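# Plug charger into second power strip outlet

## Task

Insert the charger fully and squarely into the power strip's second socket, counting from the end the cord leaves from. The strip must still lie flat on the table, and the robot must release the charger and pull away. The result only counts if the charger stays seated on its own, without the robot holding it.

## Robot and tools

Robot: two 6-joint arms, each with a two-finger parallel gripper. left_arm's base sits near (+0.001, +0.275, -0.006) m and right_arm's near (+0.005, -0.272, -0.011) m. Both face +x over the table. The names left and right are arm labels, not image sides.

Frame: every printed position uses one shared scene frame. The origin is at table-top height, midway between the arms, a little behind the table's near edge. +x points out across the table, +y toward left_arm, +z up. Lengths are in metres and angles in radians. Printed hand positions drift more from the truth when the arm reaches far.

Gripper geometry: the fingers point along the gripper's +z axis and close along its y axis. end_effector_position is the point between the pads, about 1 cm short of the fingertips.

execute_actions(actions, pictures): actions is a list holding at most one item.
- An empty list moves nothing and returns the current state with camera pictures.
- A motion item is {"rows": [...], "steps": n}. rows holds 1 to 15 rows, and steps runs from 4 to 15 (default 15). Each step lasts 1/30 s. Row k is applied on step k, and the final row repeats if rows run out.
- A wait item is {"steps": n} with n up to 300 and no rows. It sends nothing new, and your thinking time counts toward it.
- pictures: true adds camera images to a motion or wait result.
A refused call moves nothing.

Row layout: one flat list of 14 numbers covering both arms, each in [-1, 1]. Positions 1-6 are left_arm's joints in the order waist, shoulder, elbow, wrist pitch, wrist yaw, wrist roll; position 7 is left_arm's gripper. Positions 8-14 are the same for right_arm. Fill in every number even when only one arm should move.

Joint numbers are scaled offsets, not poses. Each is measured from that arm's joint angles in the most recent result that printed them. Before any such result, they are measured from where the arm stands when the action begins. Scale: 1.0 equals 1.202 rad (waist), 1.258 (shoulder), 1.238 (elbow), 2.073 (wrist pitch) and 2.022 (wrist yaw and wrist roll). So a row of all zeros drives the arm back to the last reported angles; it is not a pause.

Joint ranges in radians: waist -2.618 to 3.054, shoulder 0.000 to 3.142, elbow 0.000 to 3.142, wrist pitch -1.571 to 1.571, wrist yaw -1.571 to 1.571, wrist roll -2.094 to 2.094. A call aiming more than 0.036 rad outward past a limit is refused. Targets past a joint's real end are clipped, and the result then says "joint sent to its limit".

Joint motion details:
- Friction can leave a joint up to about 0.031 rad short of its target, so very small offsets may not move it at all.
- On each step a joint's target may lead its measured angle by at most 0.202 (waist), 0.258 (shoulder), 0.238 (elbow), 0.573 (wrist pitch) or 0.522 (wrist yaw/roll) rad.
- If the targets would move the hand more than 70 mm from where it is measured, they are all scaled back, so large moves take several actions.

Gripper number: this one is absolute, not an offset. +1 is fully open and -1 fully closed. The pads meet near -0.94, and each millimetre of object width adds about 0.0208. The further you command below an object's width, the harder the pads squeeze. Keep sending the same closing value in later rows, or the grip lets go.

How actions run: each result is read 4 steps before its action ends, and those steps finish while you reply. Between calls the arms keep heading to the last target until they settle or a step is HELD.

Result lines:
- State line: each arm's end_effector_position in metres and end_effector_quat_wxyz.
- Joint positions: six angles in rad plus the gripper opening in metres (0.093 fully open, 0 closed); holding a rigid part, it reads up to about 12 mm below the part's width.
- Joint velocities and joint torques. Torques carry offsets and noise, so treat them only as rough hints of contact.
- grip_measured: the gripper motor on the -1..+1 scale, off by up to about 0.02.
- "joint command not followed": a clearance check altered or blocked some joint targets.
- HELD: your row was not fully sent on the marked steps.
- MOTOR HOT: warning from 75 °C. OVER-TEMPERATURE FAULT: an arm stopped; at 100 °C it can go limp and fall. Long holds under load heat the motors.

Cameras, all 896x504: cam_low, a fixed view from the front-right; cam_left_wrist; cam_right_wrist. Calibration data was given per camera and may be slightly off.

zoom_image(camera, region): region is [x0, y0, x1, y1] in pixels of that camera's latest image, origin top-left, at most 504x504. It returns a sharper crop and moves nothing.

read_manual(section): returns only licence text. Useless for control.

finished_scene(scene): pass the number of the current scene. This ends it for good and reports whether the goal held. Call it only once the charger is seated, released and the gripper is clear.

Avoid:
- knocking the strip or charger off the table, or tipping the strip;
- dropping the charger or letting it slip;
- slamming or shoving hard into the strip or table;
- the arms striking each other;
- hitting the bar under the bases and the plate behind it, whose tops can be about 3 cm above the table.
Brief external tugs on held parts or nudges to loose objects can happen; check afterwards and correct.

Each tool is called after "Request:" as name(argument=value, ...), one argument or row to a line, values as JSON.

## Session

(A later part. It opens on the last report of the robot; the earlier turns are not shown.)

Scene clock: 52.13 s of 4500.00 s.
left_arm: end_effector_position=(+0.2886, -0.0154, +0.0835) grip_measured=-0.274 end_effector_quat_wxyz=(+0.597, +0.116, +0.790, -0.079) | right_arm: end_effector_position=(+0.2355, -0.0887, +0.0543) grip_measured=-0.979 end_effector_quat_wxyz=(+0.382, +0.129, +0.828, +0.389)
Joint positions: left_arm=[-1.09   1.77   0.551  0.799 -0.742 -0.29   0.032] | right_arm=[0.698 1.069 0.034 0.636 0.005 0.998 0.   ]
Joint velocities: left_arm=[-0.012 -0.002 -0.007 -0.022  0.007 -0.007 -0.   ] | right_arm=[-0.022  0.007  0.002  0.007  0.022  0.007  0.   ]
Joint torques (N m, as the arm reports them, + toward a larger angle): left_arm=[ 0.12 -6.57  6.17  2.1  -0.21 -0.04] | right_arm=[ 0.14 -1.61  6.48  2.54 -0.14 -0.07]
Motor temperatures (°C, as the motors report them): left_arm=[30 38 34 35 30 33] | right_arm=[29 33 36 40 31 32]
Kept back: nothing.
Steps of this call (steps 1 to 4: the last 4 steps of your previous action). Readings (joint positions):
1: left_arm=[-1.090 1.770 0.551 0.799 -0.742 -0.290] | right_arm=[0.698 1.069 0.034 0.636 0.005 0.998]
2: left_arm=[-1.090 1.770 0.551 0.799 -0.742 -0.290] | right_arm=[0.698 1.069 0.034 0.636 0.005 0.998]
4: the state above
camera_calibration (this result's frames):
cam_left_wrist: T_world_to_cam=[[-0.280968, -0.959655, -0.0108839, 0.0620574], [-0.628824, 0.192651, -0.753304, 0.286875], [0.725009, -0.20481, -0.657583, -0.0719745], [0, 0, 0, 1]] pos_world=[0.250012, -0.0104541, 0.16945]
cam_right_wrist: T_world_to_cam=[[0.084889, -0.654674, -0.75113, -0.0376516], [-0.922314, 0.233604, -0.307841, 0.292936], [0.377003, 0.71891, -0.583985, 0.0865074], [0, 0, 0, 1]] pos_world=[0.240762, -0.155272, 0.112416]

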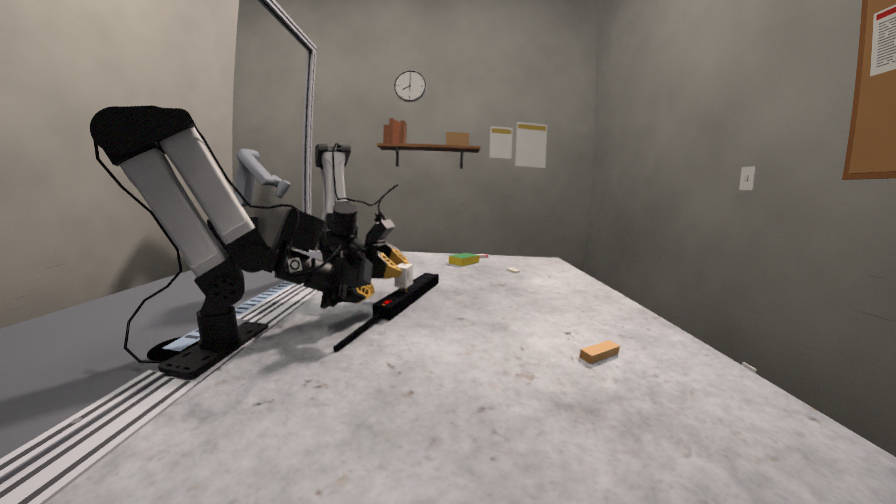

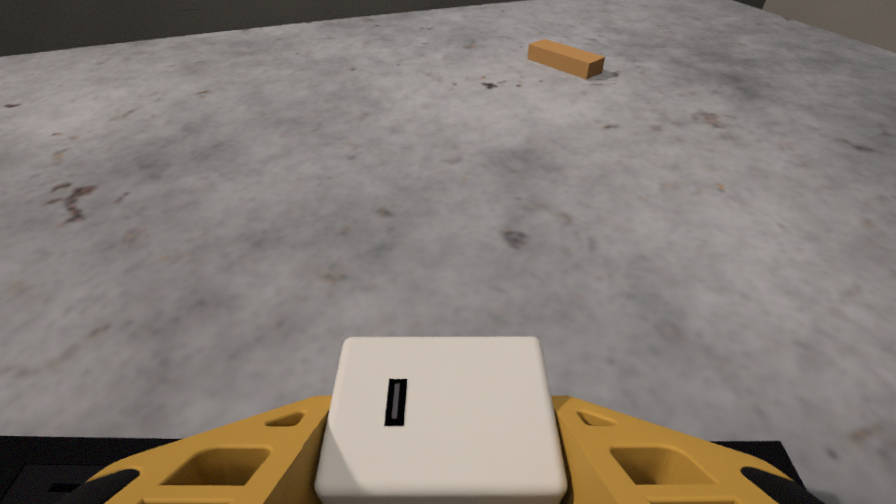

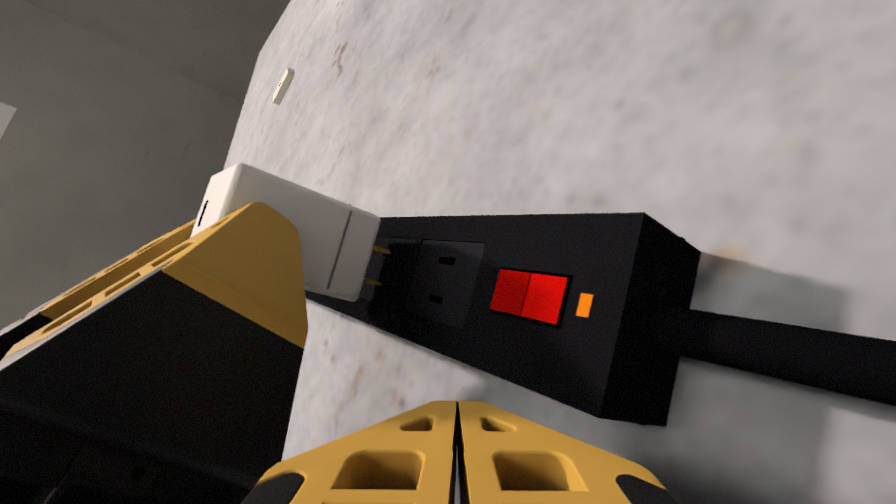

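Request:
execute_actions(
  actions=[
    {"rows": [[0,0.0170,0,0.004,-0.004,0,-0.4,0,0,0,0,0,0,-1]], "steps": 15},
  ],
)

Request:
execute_actions(
  actions=[],
)

Request:
zoom_image(
  camera="cam_right_wrist",
  region=[345, 230, 415, 300],
)

Scene clock: 52.70 s of 4500.00 s.
left_arm: end_effector_position=(+0.2886, -0.0154, +0.0835) grip_measured=-0.274 end_effector_quat_wxyz=(+0.597, +0.116, +0.790, -0.079) | right_arm: end_effector_position=(+0.2355, -0.0887, +0.0543) grip_measured=-0.979 end_effector_quat_wxyz=(+0.382, +0.129, +0.828, +0.389)
Joint positions: left_arm=[-1.09   1.77   0.551  0.799 -0.742 -0.29   0.032] | right_arm=[0.698 1.069 0.034 0.636 0.005 0.998 0.   ]
Joint velocities: left_arm=[-0.002 -0.007  0.002  0.007 -0.051 -0.007 -0.   ] | right_arm=[-0.007 -0.012 -0.002 -0.066 -0.037  0.037  0.   ]
Joint torques (N m, as the arm reports them, + toward a larger angle): left_arm=[ 0.14 -5.68  6.16  2.14 -0.18 -0.04] | right_arm=[ 0.14 -1.57  6.51  2.53 -0.15 -0.07]
Motor temperatures (°C, as the motors report them): left_arm=[30 38 34 35 30 33] | right_arm=[29 33 36 40 31 32]
Steps of this call (steps 1 to 6: the robot went on to your last target; steps 7 to 17: the first 11 steps of this action). Readings (joint positions):
7: left_arm=[-1.090 1.770 0.551 0.799 -0.742 -0.290] | right_arm=[0.698 1.069 0.034 0.636 0.005 0.998]
8: left_arm=[-1.090 1.770 0.551 0.799 -0.742 -0.290] | right_arm=[0.698 1.069 0.034 0.636 0.005 0.998]
10: left_arm=[-1.090 1.770 0.551 0.799 -0.742 -0.290] | right_arm=[0.698 1.069 0.034 0.636 0.005 0.998]
14: left_arm=[-1.090 1.770 0.551 0.799 -0.742 -0.290] | right_arm=[0.698 1.069 0.034 0.636 0.005 0.998]
17: the state above

Scene clock: 52.83 s of 4500.00 s.
left_arm: end_effector_position=(+0.2886, -0.0154, +0.0835) grip_measured=-0.274 end_effector_quat_wxyz=(+0.597, +0.116, +0.790, -0.079) | right_arm: end_effector_position=(+0.2355, -0.0887, +0.0543) grip_measured=-0.979 end_effector_quat_wxyz=(+0.382, +0.129, +0.828, +0.389)
Joint positions: left_arm=[-1.09   1.77   0.551  0.799 -0.742 -0.29   0.032] | right_arm=[0.698 1.069 0.034 0.636 0.005 0.998 0.   ]
Joint velocities: left_arm=[ 0.002  0.012 -0.007 -0.022 -0.007 -0.037  0.001] | right_arm=[ 0.007  0.022  0.007 -0.022  0.022  0.007  0.   ]
Joint torques (N m, as the arm reports them, + toward a larger angle): left_arm=[ 0.17 -5.65  6.18  2.13 -0.19 -0.04] | right_arm=[ 0.16 -1.59  6.5   2.54 -0.14 -0.08]
Motor temperatures (°C, as the motors report them): left_arm=[30 38 34 35 30 33] | right_arm=[29 33 36 40 31 32]
Kept back: nothing.
Steps of this call (steps 1 to 4: the last 4 steps of your previous action). Readings (joint positions):
1: left_arm=[-1.090 1.770 0.551 0.799 -0.742 -0.290] | right_arm=[0.698 1.069 0.034 0.636 0.005 0.998]
2: left_arm=[-1.090 1.770 0.551 0.799 -0.742 -0.290] | right_arm=[0.698 1.069 0.034 0.636 0.005 0.998]
4: the state above
camera_calibration (this result's frames):
cam_left_wrist: T_world_to_cam=[[-0.280968, -0.959655, -0.0108839, 0.0620574], [-0.628824, 0.192651, -0.753304, 0.286875], [0.725009, -0.20481, -0.657583, -0.0719745], [0, 0, 0, 1]] pos_world=[0.250012, -0.0104541, 0.16945]
cam_right_wrist: T_world_to_cam=[[0.084889, -0.654674, -0.75113, -0.0376516], [-0.922314, 0.233604, -0.307841, 0.292936], [0.377003, 0.71891, -0.583985, 0.0865074], [0, 0, 0, 1]] pos_world=[0.240762, -0.155272, 0.112416]

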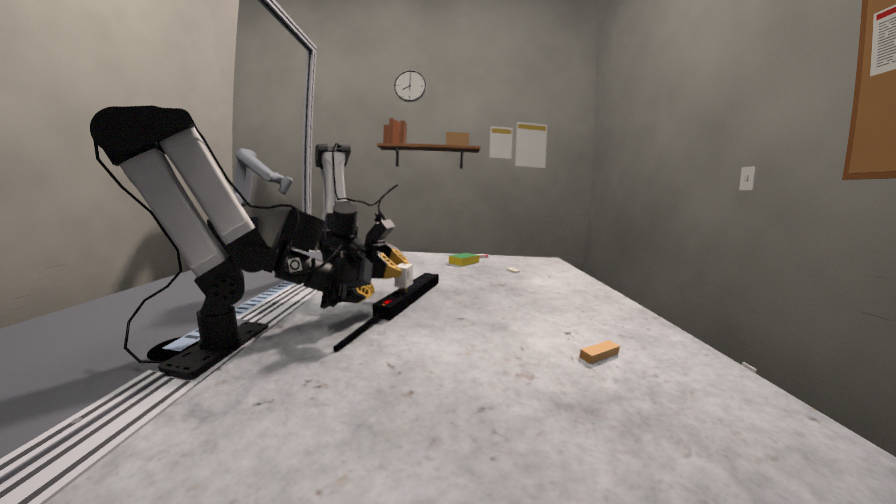

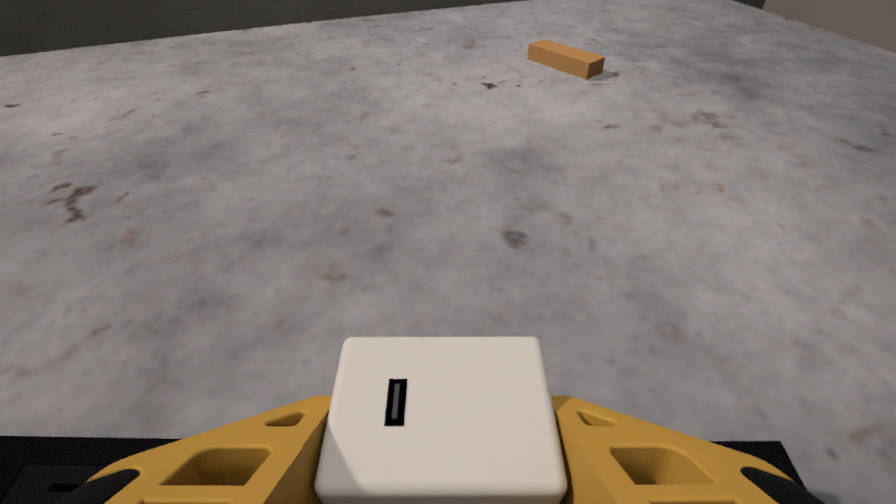

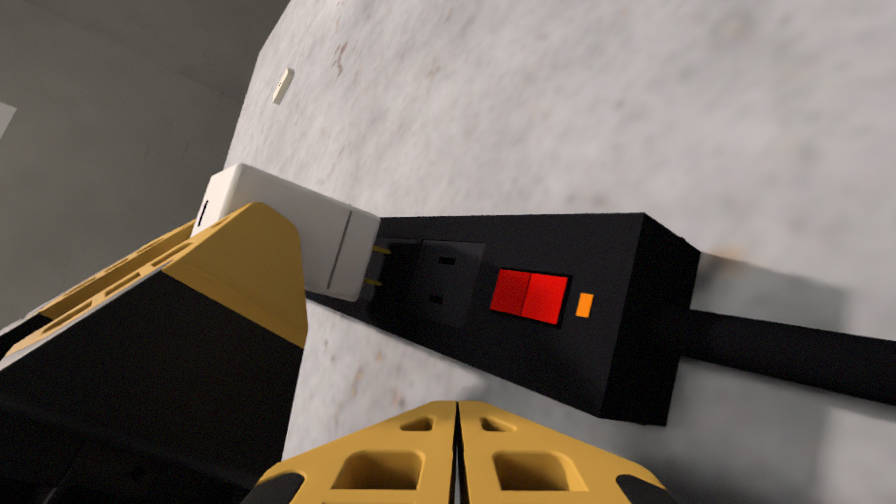

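Region (345, 230, 415, 300) of cam_right_wrist's 896x504 image, scaled by 7.200, with more detail than that image has.

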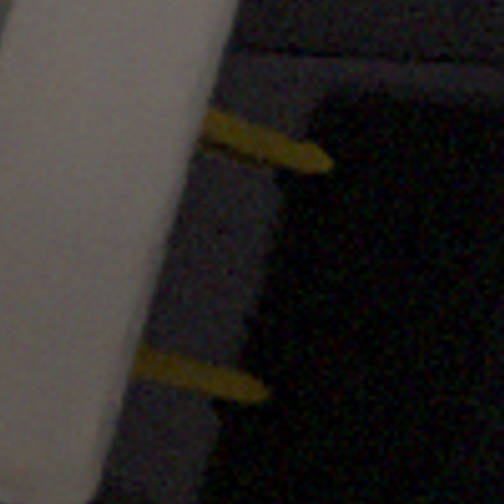

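Request:
execute_actions(
  actions=[
    {"rows": [[0,-0.0165,0,0.008,0,0,-0.4,0,0,0,0,0,0,-1],[0,-0.0165,0,0.008,0,0,-0.4,0,0,0,0,0,0,-1],[0,-0.0165,0,0.008,0,0,-0.4,0,0,0,0,0,0,-1],[0,-0.0165,0,0.0043,0.0089,0,-0.4,0,0,0,0,0,0,-1]], "steps": 15},
  ],
)

Request:
execute_actions(
  actions=[],
)

Request:
zoom_image(
  camera="cam_right_wrist",
  region=[345, 230, 415, 300],
)

Scene clock: 54.43 s of 4500.00 s.
left_arm: end_effector_position=(+0.2884, -0.0159, +0.0834) grip_measured=-0.274 end_effector_quat_wxyz=(+0.597, +0.117, +0.790, -0.080) | right_arm: end_effector_position=(+0.2355, -0.0887, +0.0543) grip_measured=-0.979 end_effector_quat_wxyz=(+0.382, +0.129, +0.828, +0.389)
Joint positions: left_arm=[-1.09   1.77   0.551  0.799 -0.738 -0.29   0.032] | right_arm=[0.698 1.069 0.034 0.636 0.005 0.998 0.   ]
Joint velocities: left_arm=[ 0.002 -0.012  0.007  0.022 -0.007 -0.022  0.   ] | right_arm=[ 0.002  0.012  0.007 -0.037  0.022  0.022  0.   ]
Joint torques (N m, as the arm reports them, + toward a larger angle): left_arm=[ 0.14 -9.09  6.12  2.14  0.02 -0.04] | right_arm=[ 0.15 -1.58  6.47  2.53 -0.15 -0.07]
Motor temperatures (°C, as the motors report them): left_arm=[30 38 34 35 30 33] | right_arm=[29 33 36 41 31 32]
Steps of this call (steps 1 to 15: the robot went on to your last target; steps 16 to 37: nothing new was sent; steps 38 to 48: the first 11 steps of this action). Readings (joint positions):
38: left_arm=[-1.090 1.770 0.551 0.799 -0.742 -0.290] | right_arm=[0.698 1.069 0.034 0.636 0.005 0.998]
39: left_arm=[-1.090 1.770 0.551 0.799 -0.742 -0.290] | right_arm=[0.698 1.069 0.034 0.636 0.005 0.998]
41: left_arm=[-1.090 1.770 0.551 0.799 -0.741 -0.290] | right_arm=[0.698 1.069 0.034 0.636 0.005 0.998]
45: left_arm=[-1.090 1.770 0.551 0.799 -0.738 -0.290] | right_arm=[0.698 1.069 0.034 0.636 0.005 0.998]
48: the state above

Scene clock: 54.57 s of 4500.00 s.
left_arm: end_effector_position=(+0.2884, -0.0159, +0.0834) grip_measured=-0.274 end_effector_quat_wxyz=(+0.597, +0.117, +0.790, -0.080) | right_arm: end_effector_position=(+0.2355, -0.0887, +0.0543) grip_measured=-0.979 end_effector_quat_wxyz=(+0.382, +0.129, +0.828, +0.389)
Joint positions: left_arm=[-1.09   1.77   0.551  0.799 -0.738 -0.29   0.032] | right_arm=[0.698 1.069 0.034 0.636 0.005 0.998 0.   ]
Joint velocities: left_arm=[ 0.002 -0.012 -0.012 -0.022  0.066 -0.007  0.001] | right_arm=[-0.002 -0.007 -0.012 -0.007 -0.037 -0.037  0.   ]
Joint torques (N m, as the arm reports them, + toward a larger angle): left_arm=[ 0.18 -9.12  6.14  2.14  0.02 -0.03] | right_arm=[ 0.14 -1.62  6.47  2.53 -0.15 -0.06]
Motor temperatures (°C, as the motors report them): left_arm=[30 38 34 35 30 33] | right_arm=[29 33 36 41 31 32]
Kept back: nothing.
Steps of this call (steps 1 to 4: the last 4 steps of your previous action). Readings (joint positions):
1: left_arm=[-1.090 1.770 0.551 0.799 -0.738 -0.290] | right_arm=[0.698 1.069 0.034 0.636 0.005 0.998]
2: left_arm=[-1.090 1.770 0.551 0.799 -0.738 -0.290] | right_arm=[0.698 1.069 0.034 0.636 0.005 0.998]
4: the state above
camera_calibration (this result's frames):
cam_left_wrist: T_world_to_cam=[[-0.284002, -0.958772, -0.00997716, 0.0623171], [-0.629145, 0.194194, -0.752639, 0.286787], [0.723546, -0.207474, -0.658358, -0.0716027], [0, 0, 0, 1]] pos_world=[0.249937, -0.0108003, 0.169329]
cam_right_wrist: T_world_to_cam=[[0.084889, -0.654674, -0.75113, -0.0376516], [-0.922314, 0.233604, -0.307841, 0.292936], [0.377003, 0.71891, -0.583985, 0.0865074], [0, 0, 0, 1]] pos_world=[0.240762, -0.155272, 0.112416]

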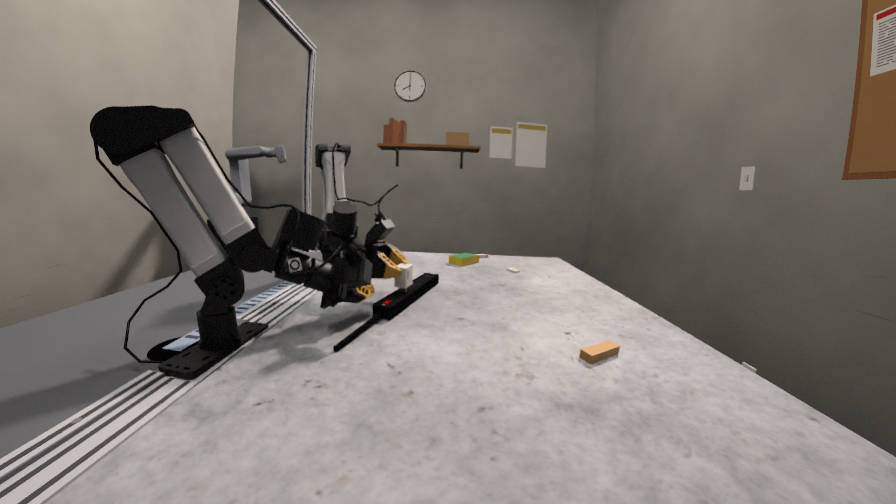

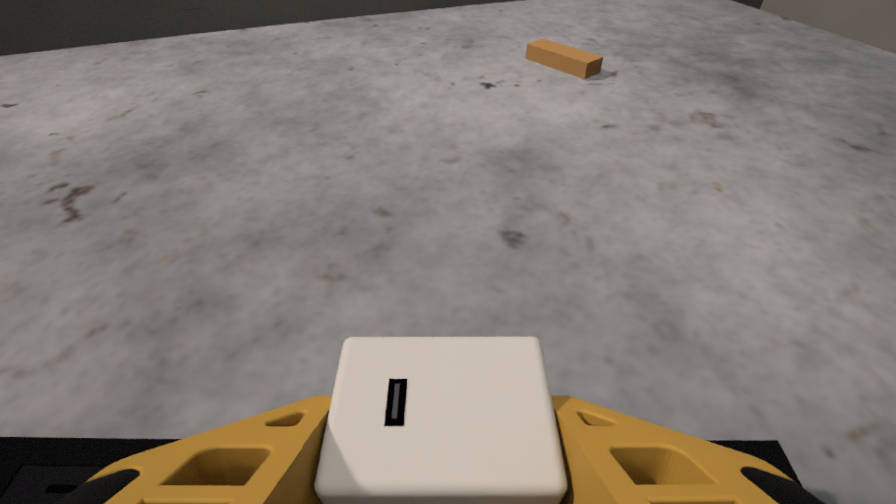

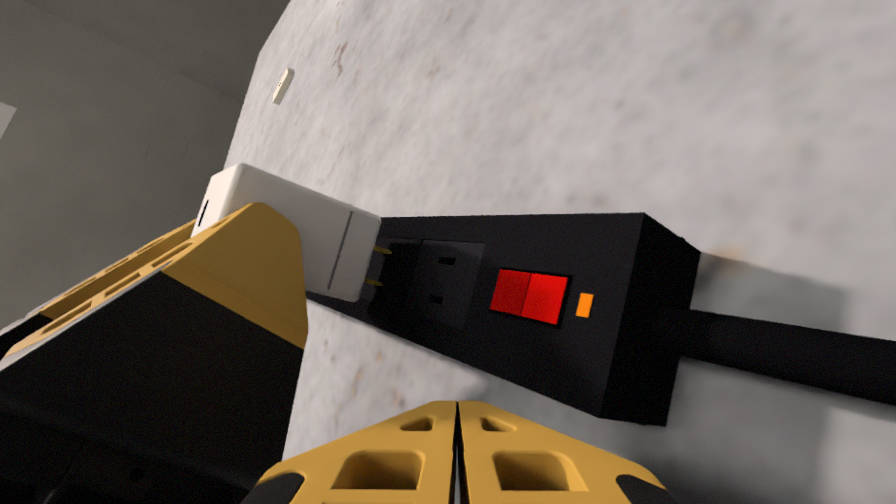

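Region (345, 230, 415, 300) of cam_right_wrist's 896x504 image, scaled by 7.200, with more detail than that image has.

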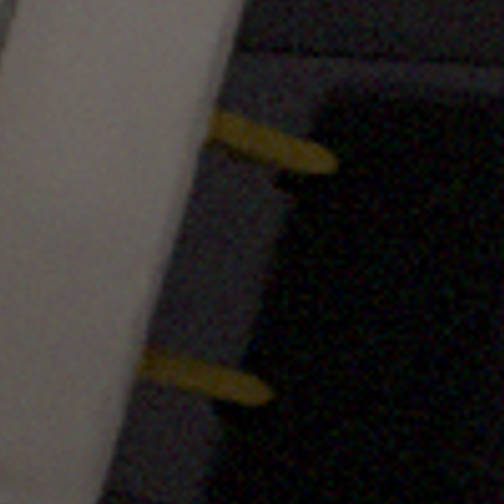

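Request:
execute_actions(
  actions=[
    {"rows": [[0,0.021,0,0.004,0.003,0,-0.4,0,0,0,0,0,0,-1]], "steps": 15},
  ],
)

Request:
execute_actions(
  actions=[],
)

Request:
zoom_image(
  camera="cam_right_wrist",
  region=[345, 230, 415, 300],
)

Scene clock: 55.47 s of 4500.00 s.
left_arm: end_effector_position=(+0.2880, -0.0164, +0.0779) grip_measured=-0.274 end_effector_quat_wxyz=(+0.593, +0.122, +0.792, -0.078) | right_arm: end_effector_position=(+0.2355, -0.0887, +0.0543) grip_measured=-0.979 end_effector_quat_wxyz=(+0.382, +0.129, +0.828, +0.389)
Joint positions: left_arm=[-1.09   1.785  0.551  0.801 -0.733 -0.29   0.032] | right_arm=[0.698 1.069 0.034 0.636 0.005 0.998 0.   ]
Joint velocities: left_arm=[-0.012 -0.022 -0.012 -0.081 -0.066 -0.022 -0.001] | right_arm=[-0.007 -0.012 -0.017  0.051  0.007  0.037  0.   ]
Joint torques (N m, as the arm reports them, + toward a larger angle): left_arm=[ 0.24 -6.57  6.01  2.12 -0.12 -0.06] | right_arm=[ 0.12 -1.59  6.45  2.52 -0.15 -0.08]
Motor temperatures (°C, as the motors report them): left_arm=[30 38 34 35 30 33] | right_arm=[29 33 36 41 31 32]
Steps of this call (steps 1 to 15: the robot went on to your last target; step 16: nothing new was sent; steps 17 to 27: the first 11 steps of this action). Readings (joint positions):
17: left_arm=[-1.090 1.772 0.551 0.800 -0.738 -0.290] | right_arm=[0.698 1.069 0.034 0.636 0.005 0.998]
18: left_arm=[-1.090 1.773 0.551 0.802 -0.738 -0.290] | right_arm=[0.698 1.069 0.034 0.636 0.005 0.998]
20: left_arm=[-1.090 1.776 0.551 0.803 -0.737 -0.290] | right_arm=[0.698 1.069 0.034 0.636 0.005 0.998]
24: left_arm=[-1.090 1.785 0.551 0.801 -0.733 -0.290] | right_arm=[0.698 1.069 0.034 0.636 0.005 0.998]
27: the state above

Scene clock: 55.60 s of 4500.00 s.
left_arm: end_effector_position=(+0.2880, -0.0164, +0.0779) grip_measured=-0.274 end_effector_quat_wxyz=(+0.593, +0.122, +0.792, -0.078) | right_arm: end_effector_position=(+0.2355, -0.0887, +0.0543) grip_measured=-0.979 end_effector_quat_wxyz=(+0.382, +0.129, +0.828, +0.389)
Joint positions: left_arm=[-1.09   1.785  0.551  0.801 -0.733 -0.29   0.032] | right_arm=[0.698 1.069 0.034 0.636 0.005 0.998 0.   ]
Joint velocities: left_arm=[ 0.002  0.002  0.017  0.081  0.037 -0.007  0.   ] | right_arm=[-0.012 -0.007 -0.007 -0.007  0.007  0.007  0.   ]
Joint torques (N m, as the arm reports them, + toward a larger angle): left_arm=[ 0.15 -6.5   6.07  2.11 -0.12 -0.04] | right_arm=[ 0.14 -1.56  6.48  2.53 -0.14 -0.07]
Motor temperatures (°C, as the motors report them): left_arm=[30 38 34 35 30 33] | right_arm=[29 33 36 41 31 32]
Kept back: nothing.
Steps of this call (steps 1 to 4: the last 4 steps of your previous action). Readings (joint positions):
1: left_arm=[-1.090 1.785 0.551 0.801 -0.733 -0.290] | right_arm=[0.698 1.069 0.034 0.636 0.005 0.998]
2: left_arm=[-1.090 1.785 0.551 0.801 -0.733 -0.290] | right_arm=[0.698 1.069 0.034 0.636 0.005 0.998]
4: the state above
camera_calibration (this result's frames):
cam_left_wrist: T_world_to_cam=[[-0.288788, -0.957233, -0.017521, 0.0636421], [-0.634423, 0.205041, -0.745295, 0.283653], [0.717014, -0.204116, -0.666504, -0.0725174], [0, 0, 0, 1]] pos_world=[0.250331, -0.0120423, 0.164187]
cam_right_wrist: T_world_to_cam=[[0.084889, -0.654674, -0.75113, -0.0376516], [-0.922314, 0.233604, -0.307841, 0.292936], [0.377003, 0.71891, -0.583985, 0.0865074], [0, 0, 0, 1]] pos_world=[0.240762, -0.155272, 0.112416]

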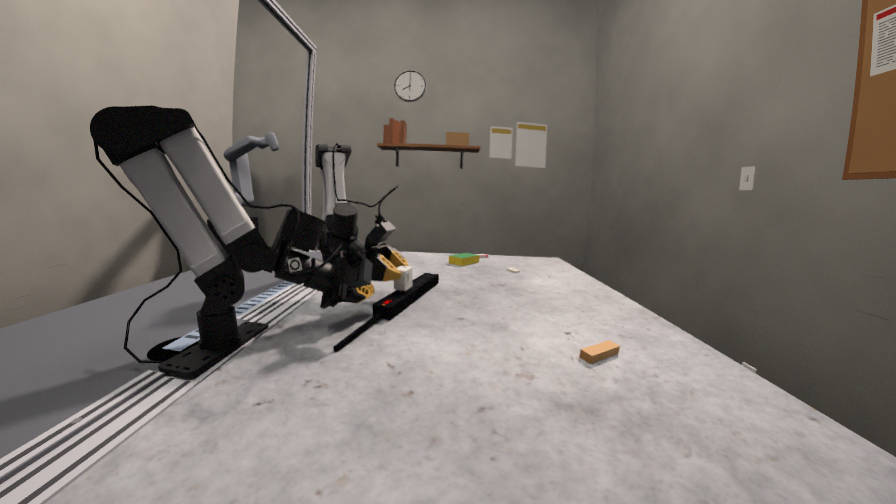

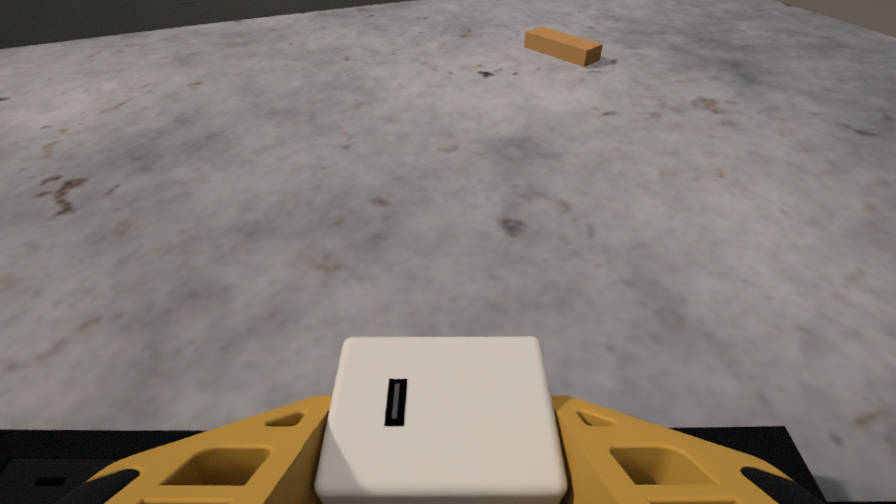

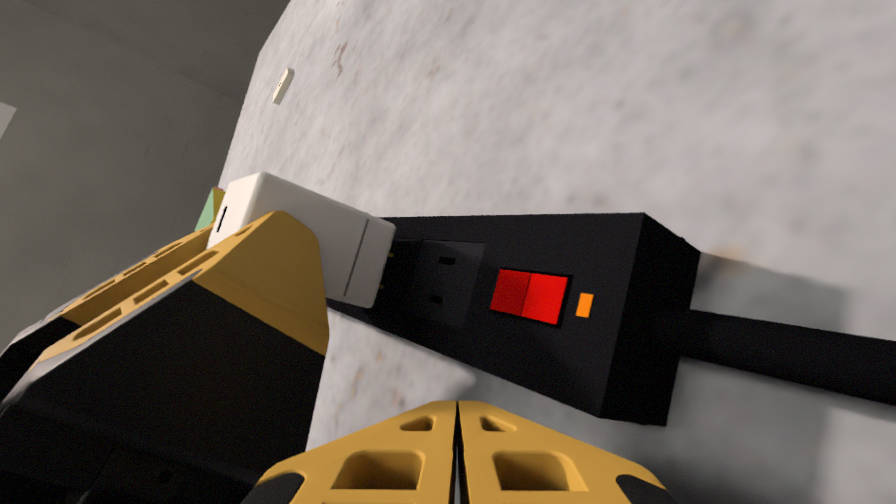

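Region (345, 230, 415, 300) of cam_right_wrist's 896x504 image, scaled by 7.200, with more detail than that image has.

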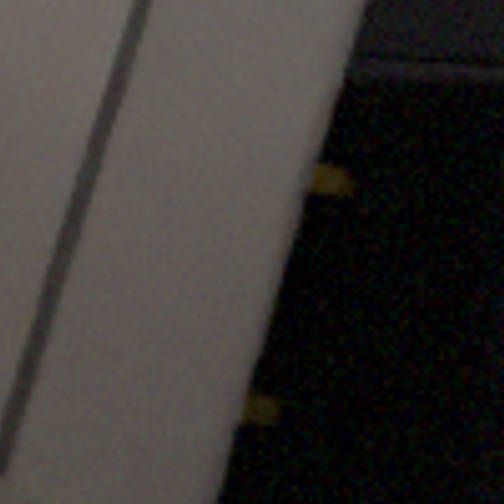

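Request:
execute_actions(
  actions=[
    {"rows": [[0,0.012,-0.010,0.020,0,0,-0.4,0,0,0,0,0,0,-1],[0,0.016,-0.014,0.028,0,0,-0.4,0,0,0,0,0,0,-1],[0,0.020,-0.018,0.034,0,0,-0.4,0,0,0,0,0,0,-1],[0,0.024,-0.020,0.034,0,0,-0.4,0,0,0,0,0,0,-1],[0,0.028,-0.022,0.034,0,0,-0.4,0,0,0,0,0,0,-1],[0,0.031,-0.024,0.034,0,0,-0.4,0,0,0,0,0,0,-1],[0,0.035,-0.026,0.034,0,0,-0.4,0,0,0,0,0,0,-1]], "steps": 15},
  ],
  pictures=true,
)

Scene clock: 56.70 s of 4500.00 s.
left_arm: end_effector_position=(+0.2883, -0.0167, +0.0737) grip_measured=-0.274 end_effector_quat_wxyz=(+0.596, +0.119, +0.790, -0.082) | right_arm: end_effector_position=(+0.2355, -0.0887, +0.0543) grip_measured=-0.979 end_effector_quat_wxyz=(+0.382, +0.129, +0.828, +0.389)
Joint positions: left_arm=[-1.09   1.812  0.542  0.849 -0.733 -0.29   0.032] | right_arm=[0.698 1.069 0.034 0.636 0.005 0.998 0.   ]
Joint velocities: left_arm=[-0.017  0.017 -0.042  0.066 -0.022 -0.022 -0.   ] | right_arm=[ 0.002 -0.017  0.017 -0.051  0.022 -0.037  0.   ]
Joint torques (N m, as the arm reports them, + toward a larger angle): left_arm=[-0.01 -6.15  3.55  2.2  -0.12 -0.04] | right_arm=[ 0.11 -1.58  6.49  2.53 -0.15 -0.07]
Motor temperatures (°C, as the motors report them): left_arm=[30 38 34 35 30 33] | right_arm=[29 33 37 41 31 32]
Steps of this call (steps 1 to 15: the robot went on to your last target; steps 16 to 22: nothing new was sent; steps 23 to 33: the first 11 steps of this action). Readings (joint positions):
23: left_arm=[-1.090 1.785 0.551 0.802 -0.733 -0.290] | right_arm=[0.698 1.069 0.034 0.636 0.005 0.998]
24: left_arm=[-1.090 1.786 0.551 0.806 -0.733 -0.290] | right_arm=[0.698 1.069 0.034 0.636 0.005 0.998]
26: left_arm=[-1.090 1.793 0.551 0.819 -0.733 -0.290] | right_arm=[0.698 1.069 0.034 0.636 0.005 0.998]
30: left_arm=[-1.090 1.810 0.546 0.839 -0.733 -0.290] | right_arm=[0.698 1.069 0.034 0.636 0.005 0.998]
33: the state above
camera_calibration (this result's frames):
cam_left_wrist: T_world_to_cam=[[-0.289042, -0.957277, -0.00872529, 0.0628065], [-0.629809, 0.197014, -0.75135, 0.279801], [0.720969, -0.211677, -0.659846, -0.0772859], [0, 0, 0, 1]] pos_world=[0.250096, -0.0113613, 0.15978]
cam_right_wrist: T_world_to_cam=[[0.084889, -0.654674, -0.75113, -0.0376516], [-0.922314, 0.233604, -0.307841, 0.292936], [0.377003, 0.71891, -0.583985, 0.0865074], [0, 0, 0, 1]] pos_world=[0.240762, -0.155272, 0.112416]

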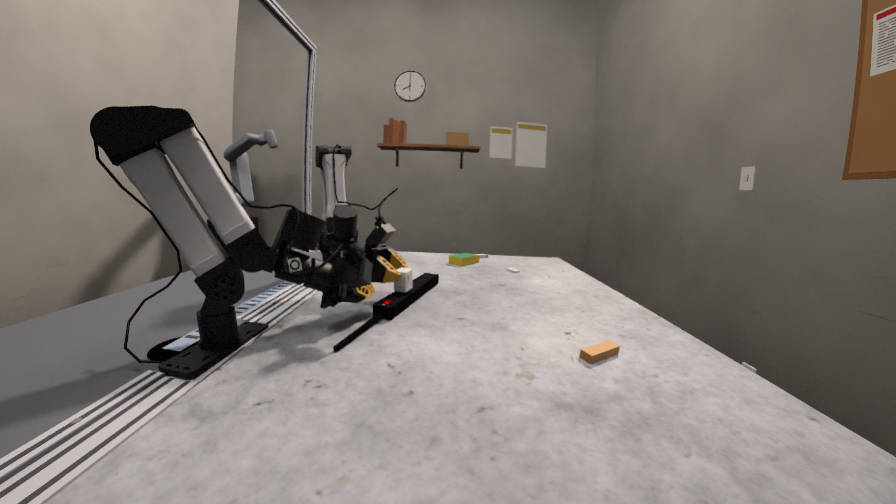

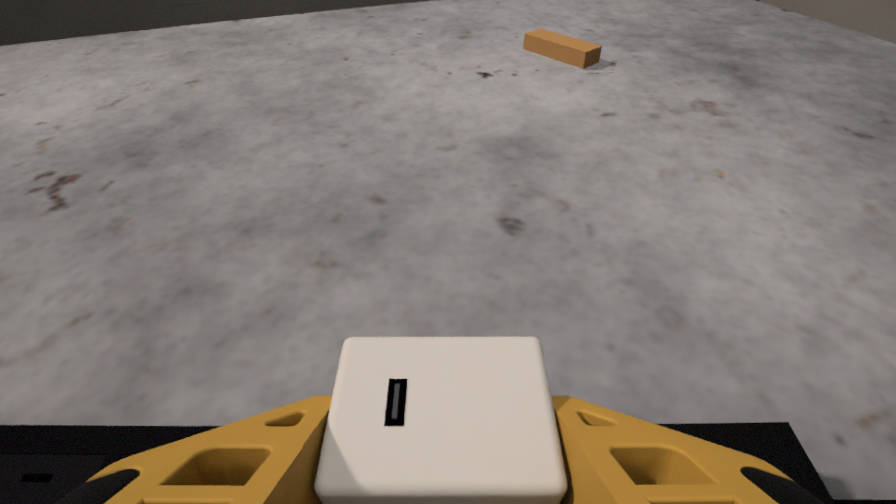

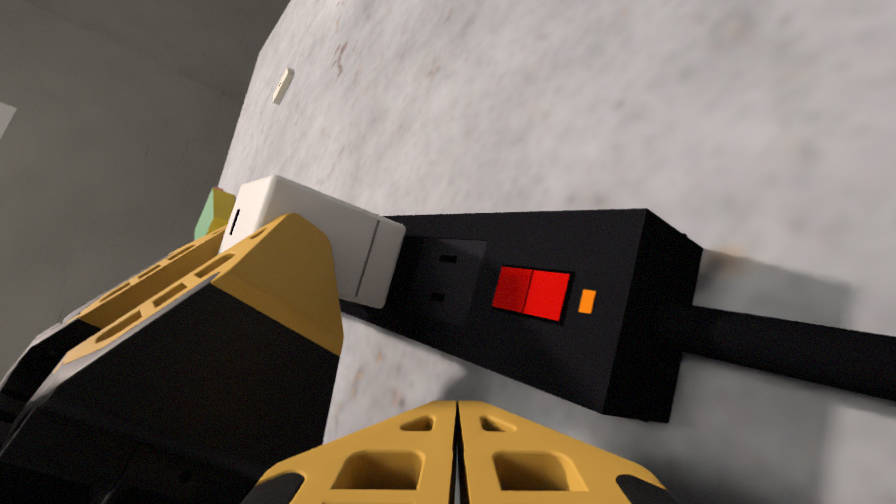

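Request:
execute_actions(
  actions=[
    {"rows": [[0,0.018,-0.019,0.016,0,0,-0.4,0,0,0,0,0,0,-1],[0,0.023,-0.021,0.021,0,0,-0.4,0,0,0,0,0,0,-1],[0,0.028,-0.023,0.025,0,0,-0.4,0,0,0,0,0,0,-1],[0,0.033,-0.025,0.026,0,0,-0.4,0,0,0,0,0,0,-1],[0,0.038,-0.027,0.026,0,0,-0.4,0,0,0,0,0,0,-1],[0,0.043,-0.029,0.026,0,0,-0.4,0,0,0,0,0,0,-1],[0,0.048,-0.031,0.026,0,0,-0.4,0,0,0,0,0,0,-1]], "steps": 15},
  ],
  pictures=true,
)

Scene clock: 57.33 s of 4500.00 s.
left_arm: end_effector_position=(+0.2894, -0.0164, +0.0730) grip_measured=-0.274 end_effector_quat_wxyz=(+0.605, +0.109, +0.784, -0.089) | right_arm: end_effector_position=(+0.2355, -0.0887, +0.0543) grip_measured=-0.979 end_effector_quat_wxyz=(+0.382, +0.129, +0.828, +0.389)
Joint positions: left_arm=[-1.09   1.841  0.532  0.92  -0.741 -0.29   0.032] | right_arm=[0.698 1.069 0.034 0.636 0.005 0.998 0.   ]
Joint velocities: left_arm=[-0.002  0.002  0.002  0.051  0.037 -0.022  0.001] | right_arm=[ 0.002 -0.017 -0.017  0.007 -0.022 -0.007  0.   ]
Joint torques (N m, as the arm reports them, + toward a larger angle): left_arm=[ 0.15 -5.14  2.89  1.76  0.05 -0.03] | right_arm=[ 0.13 -1.6   6.45  2.53 -0.15 -0.07]
Motor temperatures (°C, as the motors report them): left_arm=[30 38 34 35 30 33] | right_arm=[29 33 37 41 31 32]
Steps of this call (steps 1 to 4: the last 4 steps of your previous action; steps 5 to 8: the robot went on to your last target; steps 9 to 19: the first 11 steps of this action). Readings (joint positions):
9: left_arm=[-1.090 1.814 0.541 0.855 -0.733 -0.290] | right_arm=[0.698 1.069 0.034 0.636 0.005 0.998]
10: left_arm=[-1.090 1.816 0.540 0.860 -0.733 -0.290] | right_arm=[0.698 1.069 0.034 0.636 0.005 0.998]
12: left_arm=[-1.090 1.822 0.538 0.874 -0.734 -0.290] | right_arm=[0.698 1.069 0.034 0.636 0.005 0.998]
16: left_arm=[-1.090 1.836 0.533 0.908 -0.740 -0.290] | right_arm=[0.698 1.069 0.034 0.636 0.005 0.998]
19: the state above
camera_calibration (this result's frames):
cam_left_wrist: T_world_to_cam=[[-0.282129, -0.959314, 0.0109739, 0.0599433], [-0.617368, 0.172785, -0.767465, 0.27708], [0.734343, -0.223299, -0.640997, -0.0839198], [0, 0, 0, 1]] pos_world=[0.249598, -0.00911008, 0.158199]
cam_right_wrist: T_world_to_cam=[[0.084889, -0.654674, -0.75113, -0.0376516], [-0.922314, 0.233604, -0.307841, 0.292936], [0.377003, 0.71891, -0.583985, 0.0865074], [0, 0, 0, 1]] pos_world=[0.240762, -0.155272, 0.112416]

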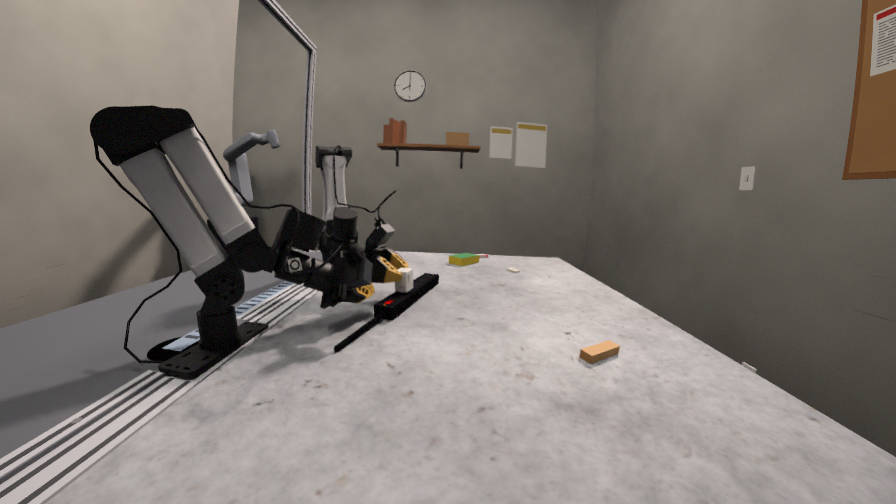

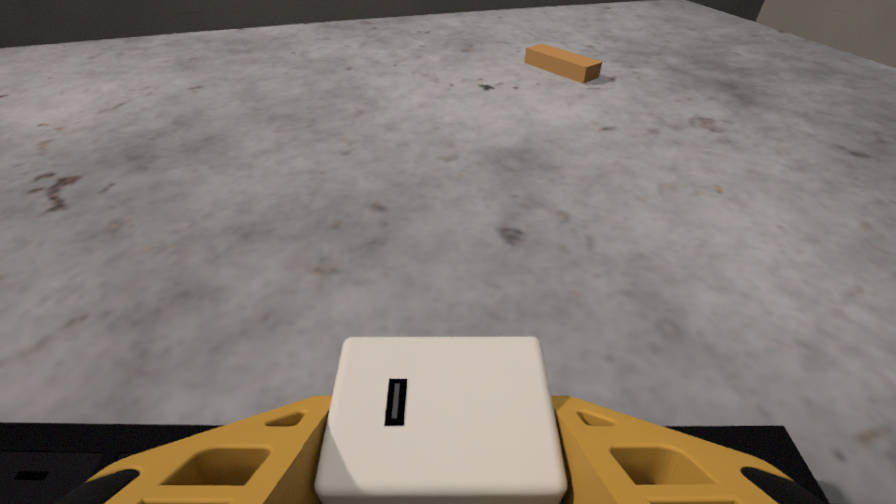

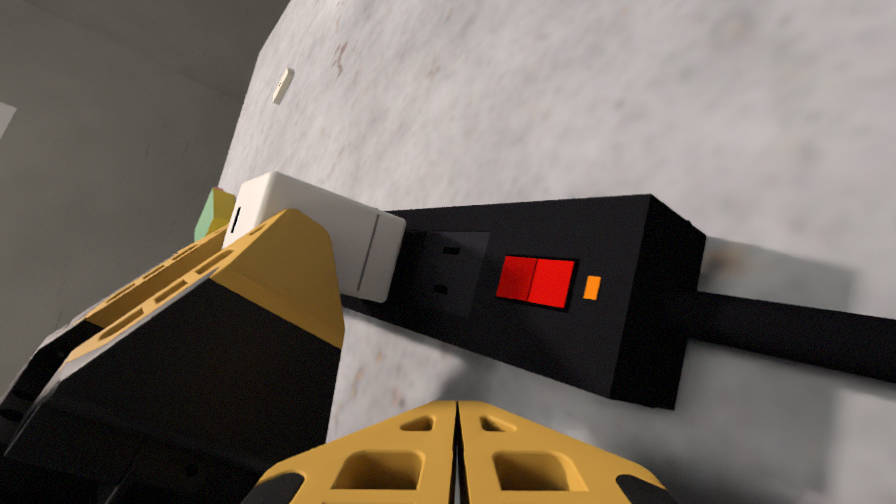

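Request:
execute_actions(
  actions=[
    {"rows": [[0,0.025,-0.024,-0.02,0.006,0,-0.4,0,0,0,0,0,0,-1],[0,0.027,-0.025,-0.032,0.009,0,-0.4,0,0,0,0,0,0,-1],[0,0.029,-0.026,-0.044,0.012,0,-0.4,0,0,0,0,0,0,-1],[0,0.031,-0.028,-0.056,0.014,0,-0.4,0,0,0,0,0,0,-1],[0,0.033,-0.029,-0.068,0.016,0,-0.4,0,0,0,0,0,0,-1],[0,0.034,-0.030,-0.078,0.018,0,-0.4,0,0,0,0,0,0,-1],[0,0.036,-0.032,-0.088,0.020,0,-0.4,0,0,0,0,0,0,-1],[0,0.037,-0.033,-0.097,0.022,0,-0.4,0,0,0,0,0,0,-1]], "steps": 15},
  ],
  pictures=true,
)

Scene clock: 58.20 s of 4500.00 s.
left_arm: end_effector_position=(+0.2889, -0.0156, +0.0708) grip_measured=-0.274 end_effector_quat_wxyz=(+0.602, +0.111, +0.786, -0.086) | right_arm: end_effector_position=(+0.2355, -0.0887, +0.0543) grip_measured=-0.979 end_effector_quat_wxyz=(+0.382, +0.129, +0.828, +0.389)
Joint positions: left_arm=[-1.09   1.842  0.53   0.914 -0.74  -0.29   0.032] | right_arm=[0.698 1.069 0.034 0.636 0.005 0.998 0.   ]
Joint velocities: left_arm=[-0.007 -0.017 -0.017  0.007  0.007 -0.007  0.   ] | right_arm=[-0.017  0.007 -0.007 -0.051 -0.022 -0.007  0.   ]
Joint torques (N m, as the arm reports them, + toward a larger angle): left_arm=[ 0.13 -3.95  1.8   0.08  0.28 -0.03] | right_arm=[ 0.15 -1.57  6.49  2.54 -0.15 -0.07]
Motor temperatures (°C, as the motors report them): left_arm=[30 38 34 35 30 33] | right_arm=[29 33 37 41 31 32]
Steps of this call (steps 1 to 4: the last 4 steps of your previous action; steps 5 to 15: the robot went on to your last target; steps 16 to 26: the first 11 steps of this action). Readings (joint positions):
16: left_arm=[-1.090 1.842 0.530 0.925 -0.741 -0.290] | right_arm=[0.698 1.069 0.034 0.636 0.005 0.998]
17: left_arm=[-1.090 1.842 0.530 0.924 -0.741 -0.290] | right_arm=[0.698 1.069 0.034 0.636 0.005 0.998]
19: left_arm=[-1.090 1.842 0.530 0.921 -0.741 -0.290] | right_arm=[0.698 1.069 0.034 0.636 0.005 0.998]
23: left_arm=[-1.090 1.842 0.530 0.914 -0.740 -0.290] | right_arm=[0.698 1.069 0.034 0.636 0.005 0.998]
26: the state above
camera_calibration (this result's frames):
cam_left_wrist: T_world_to_cam=[[-0.282866, -0.959147, 0.00481518, 0.0612118], [-0.620903, 0.179282, -0.763111, 0.275707], [0.731072, -0.218848, -0.64625, -0.0834352], [0, 0, 0, 1]] pos_world=[0.249499, -0.00897768, 0.15618]
cam_right_wrist: T_world_to_cam=[[0.084889, -0.654674, -0.75113, -0.0376516], [-0.922314, 0.233604, -0.307841, 0.292936], [0.377003, 0.71891, -0.583985, 0.0865074], [0, 0, 0, 1]] pos_world=[0.240762, -0.155272, 0.112416]

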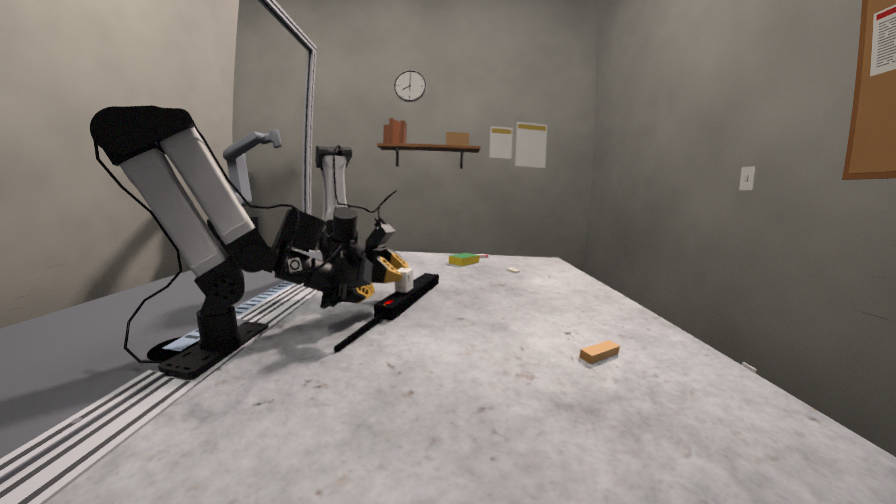

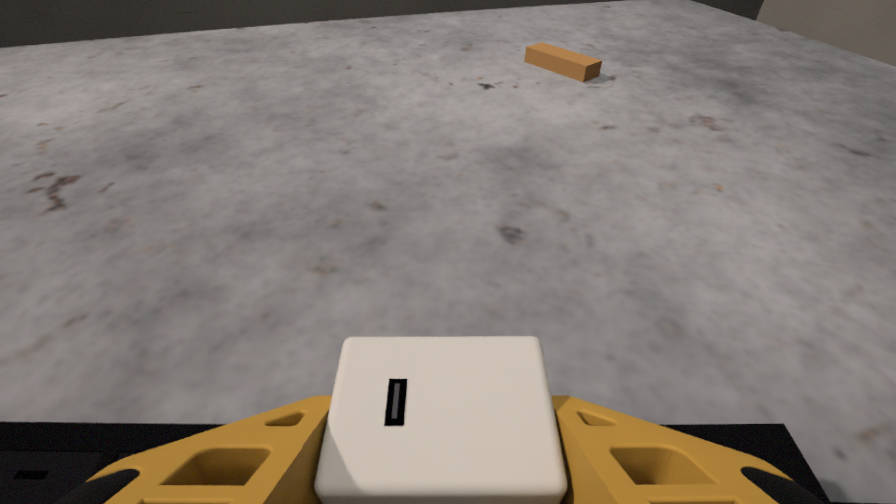

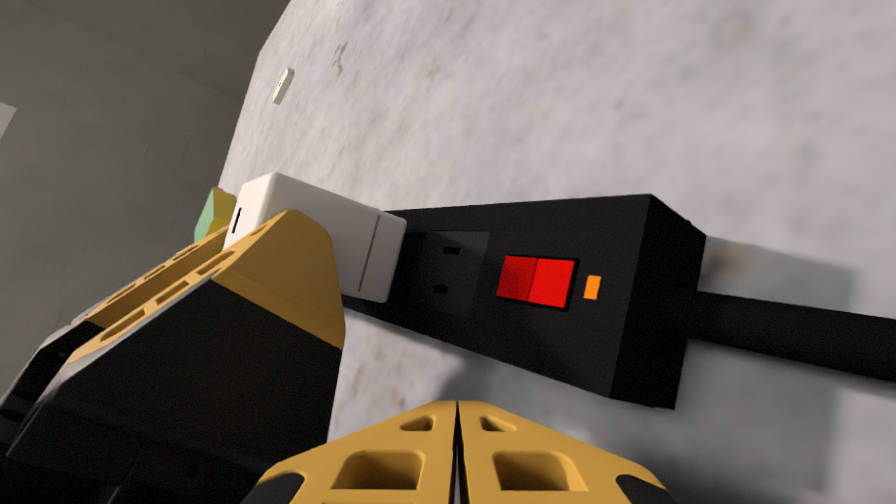

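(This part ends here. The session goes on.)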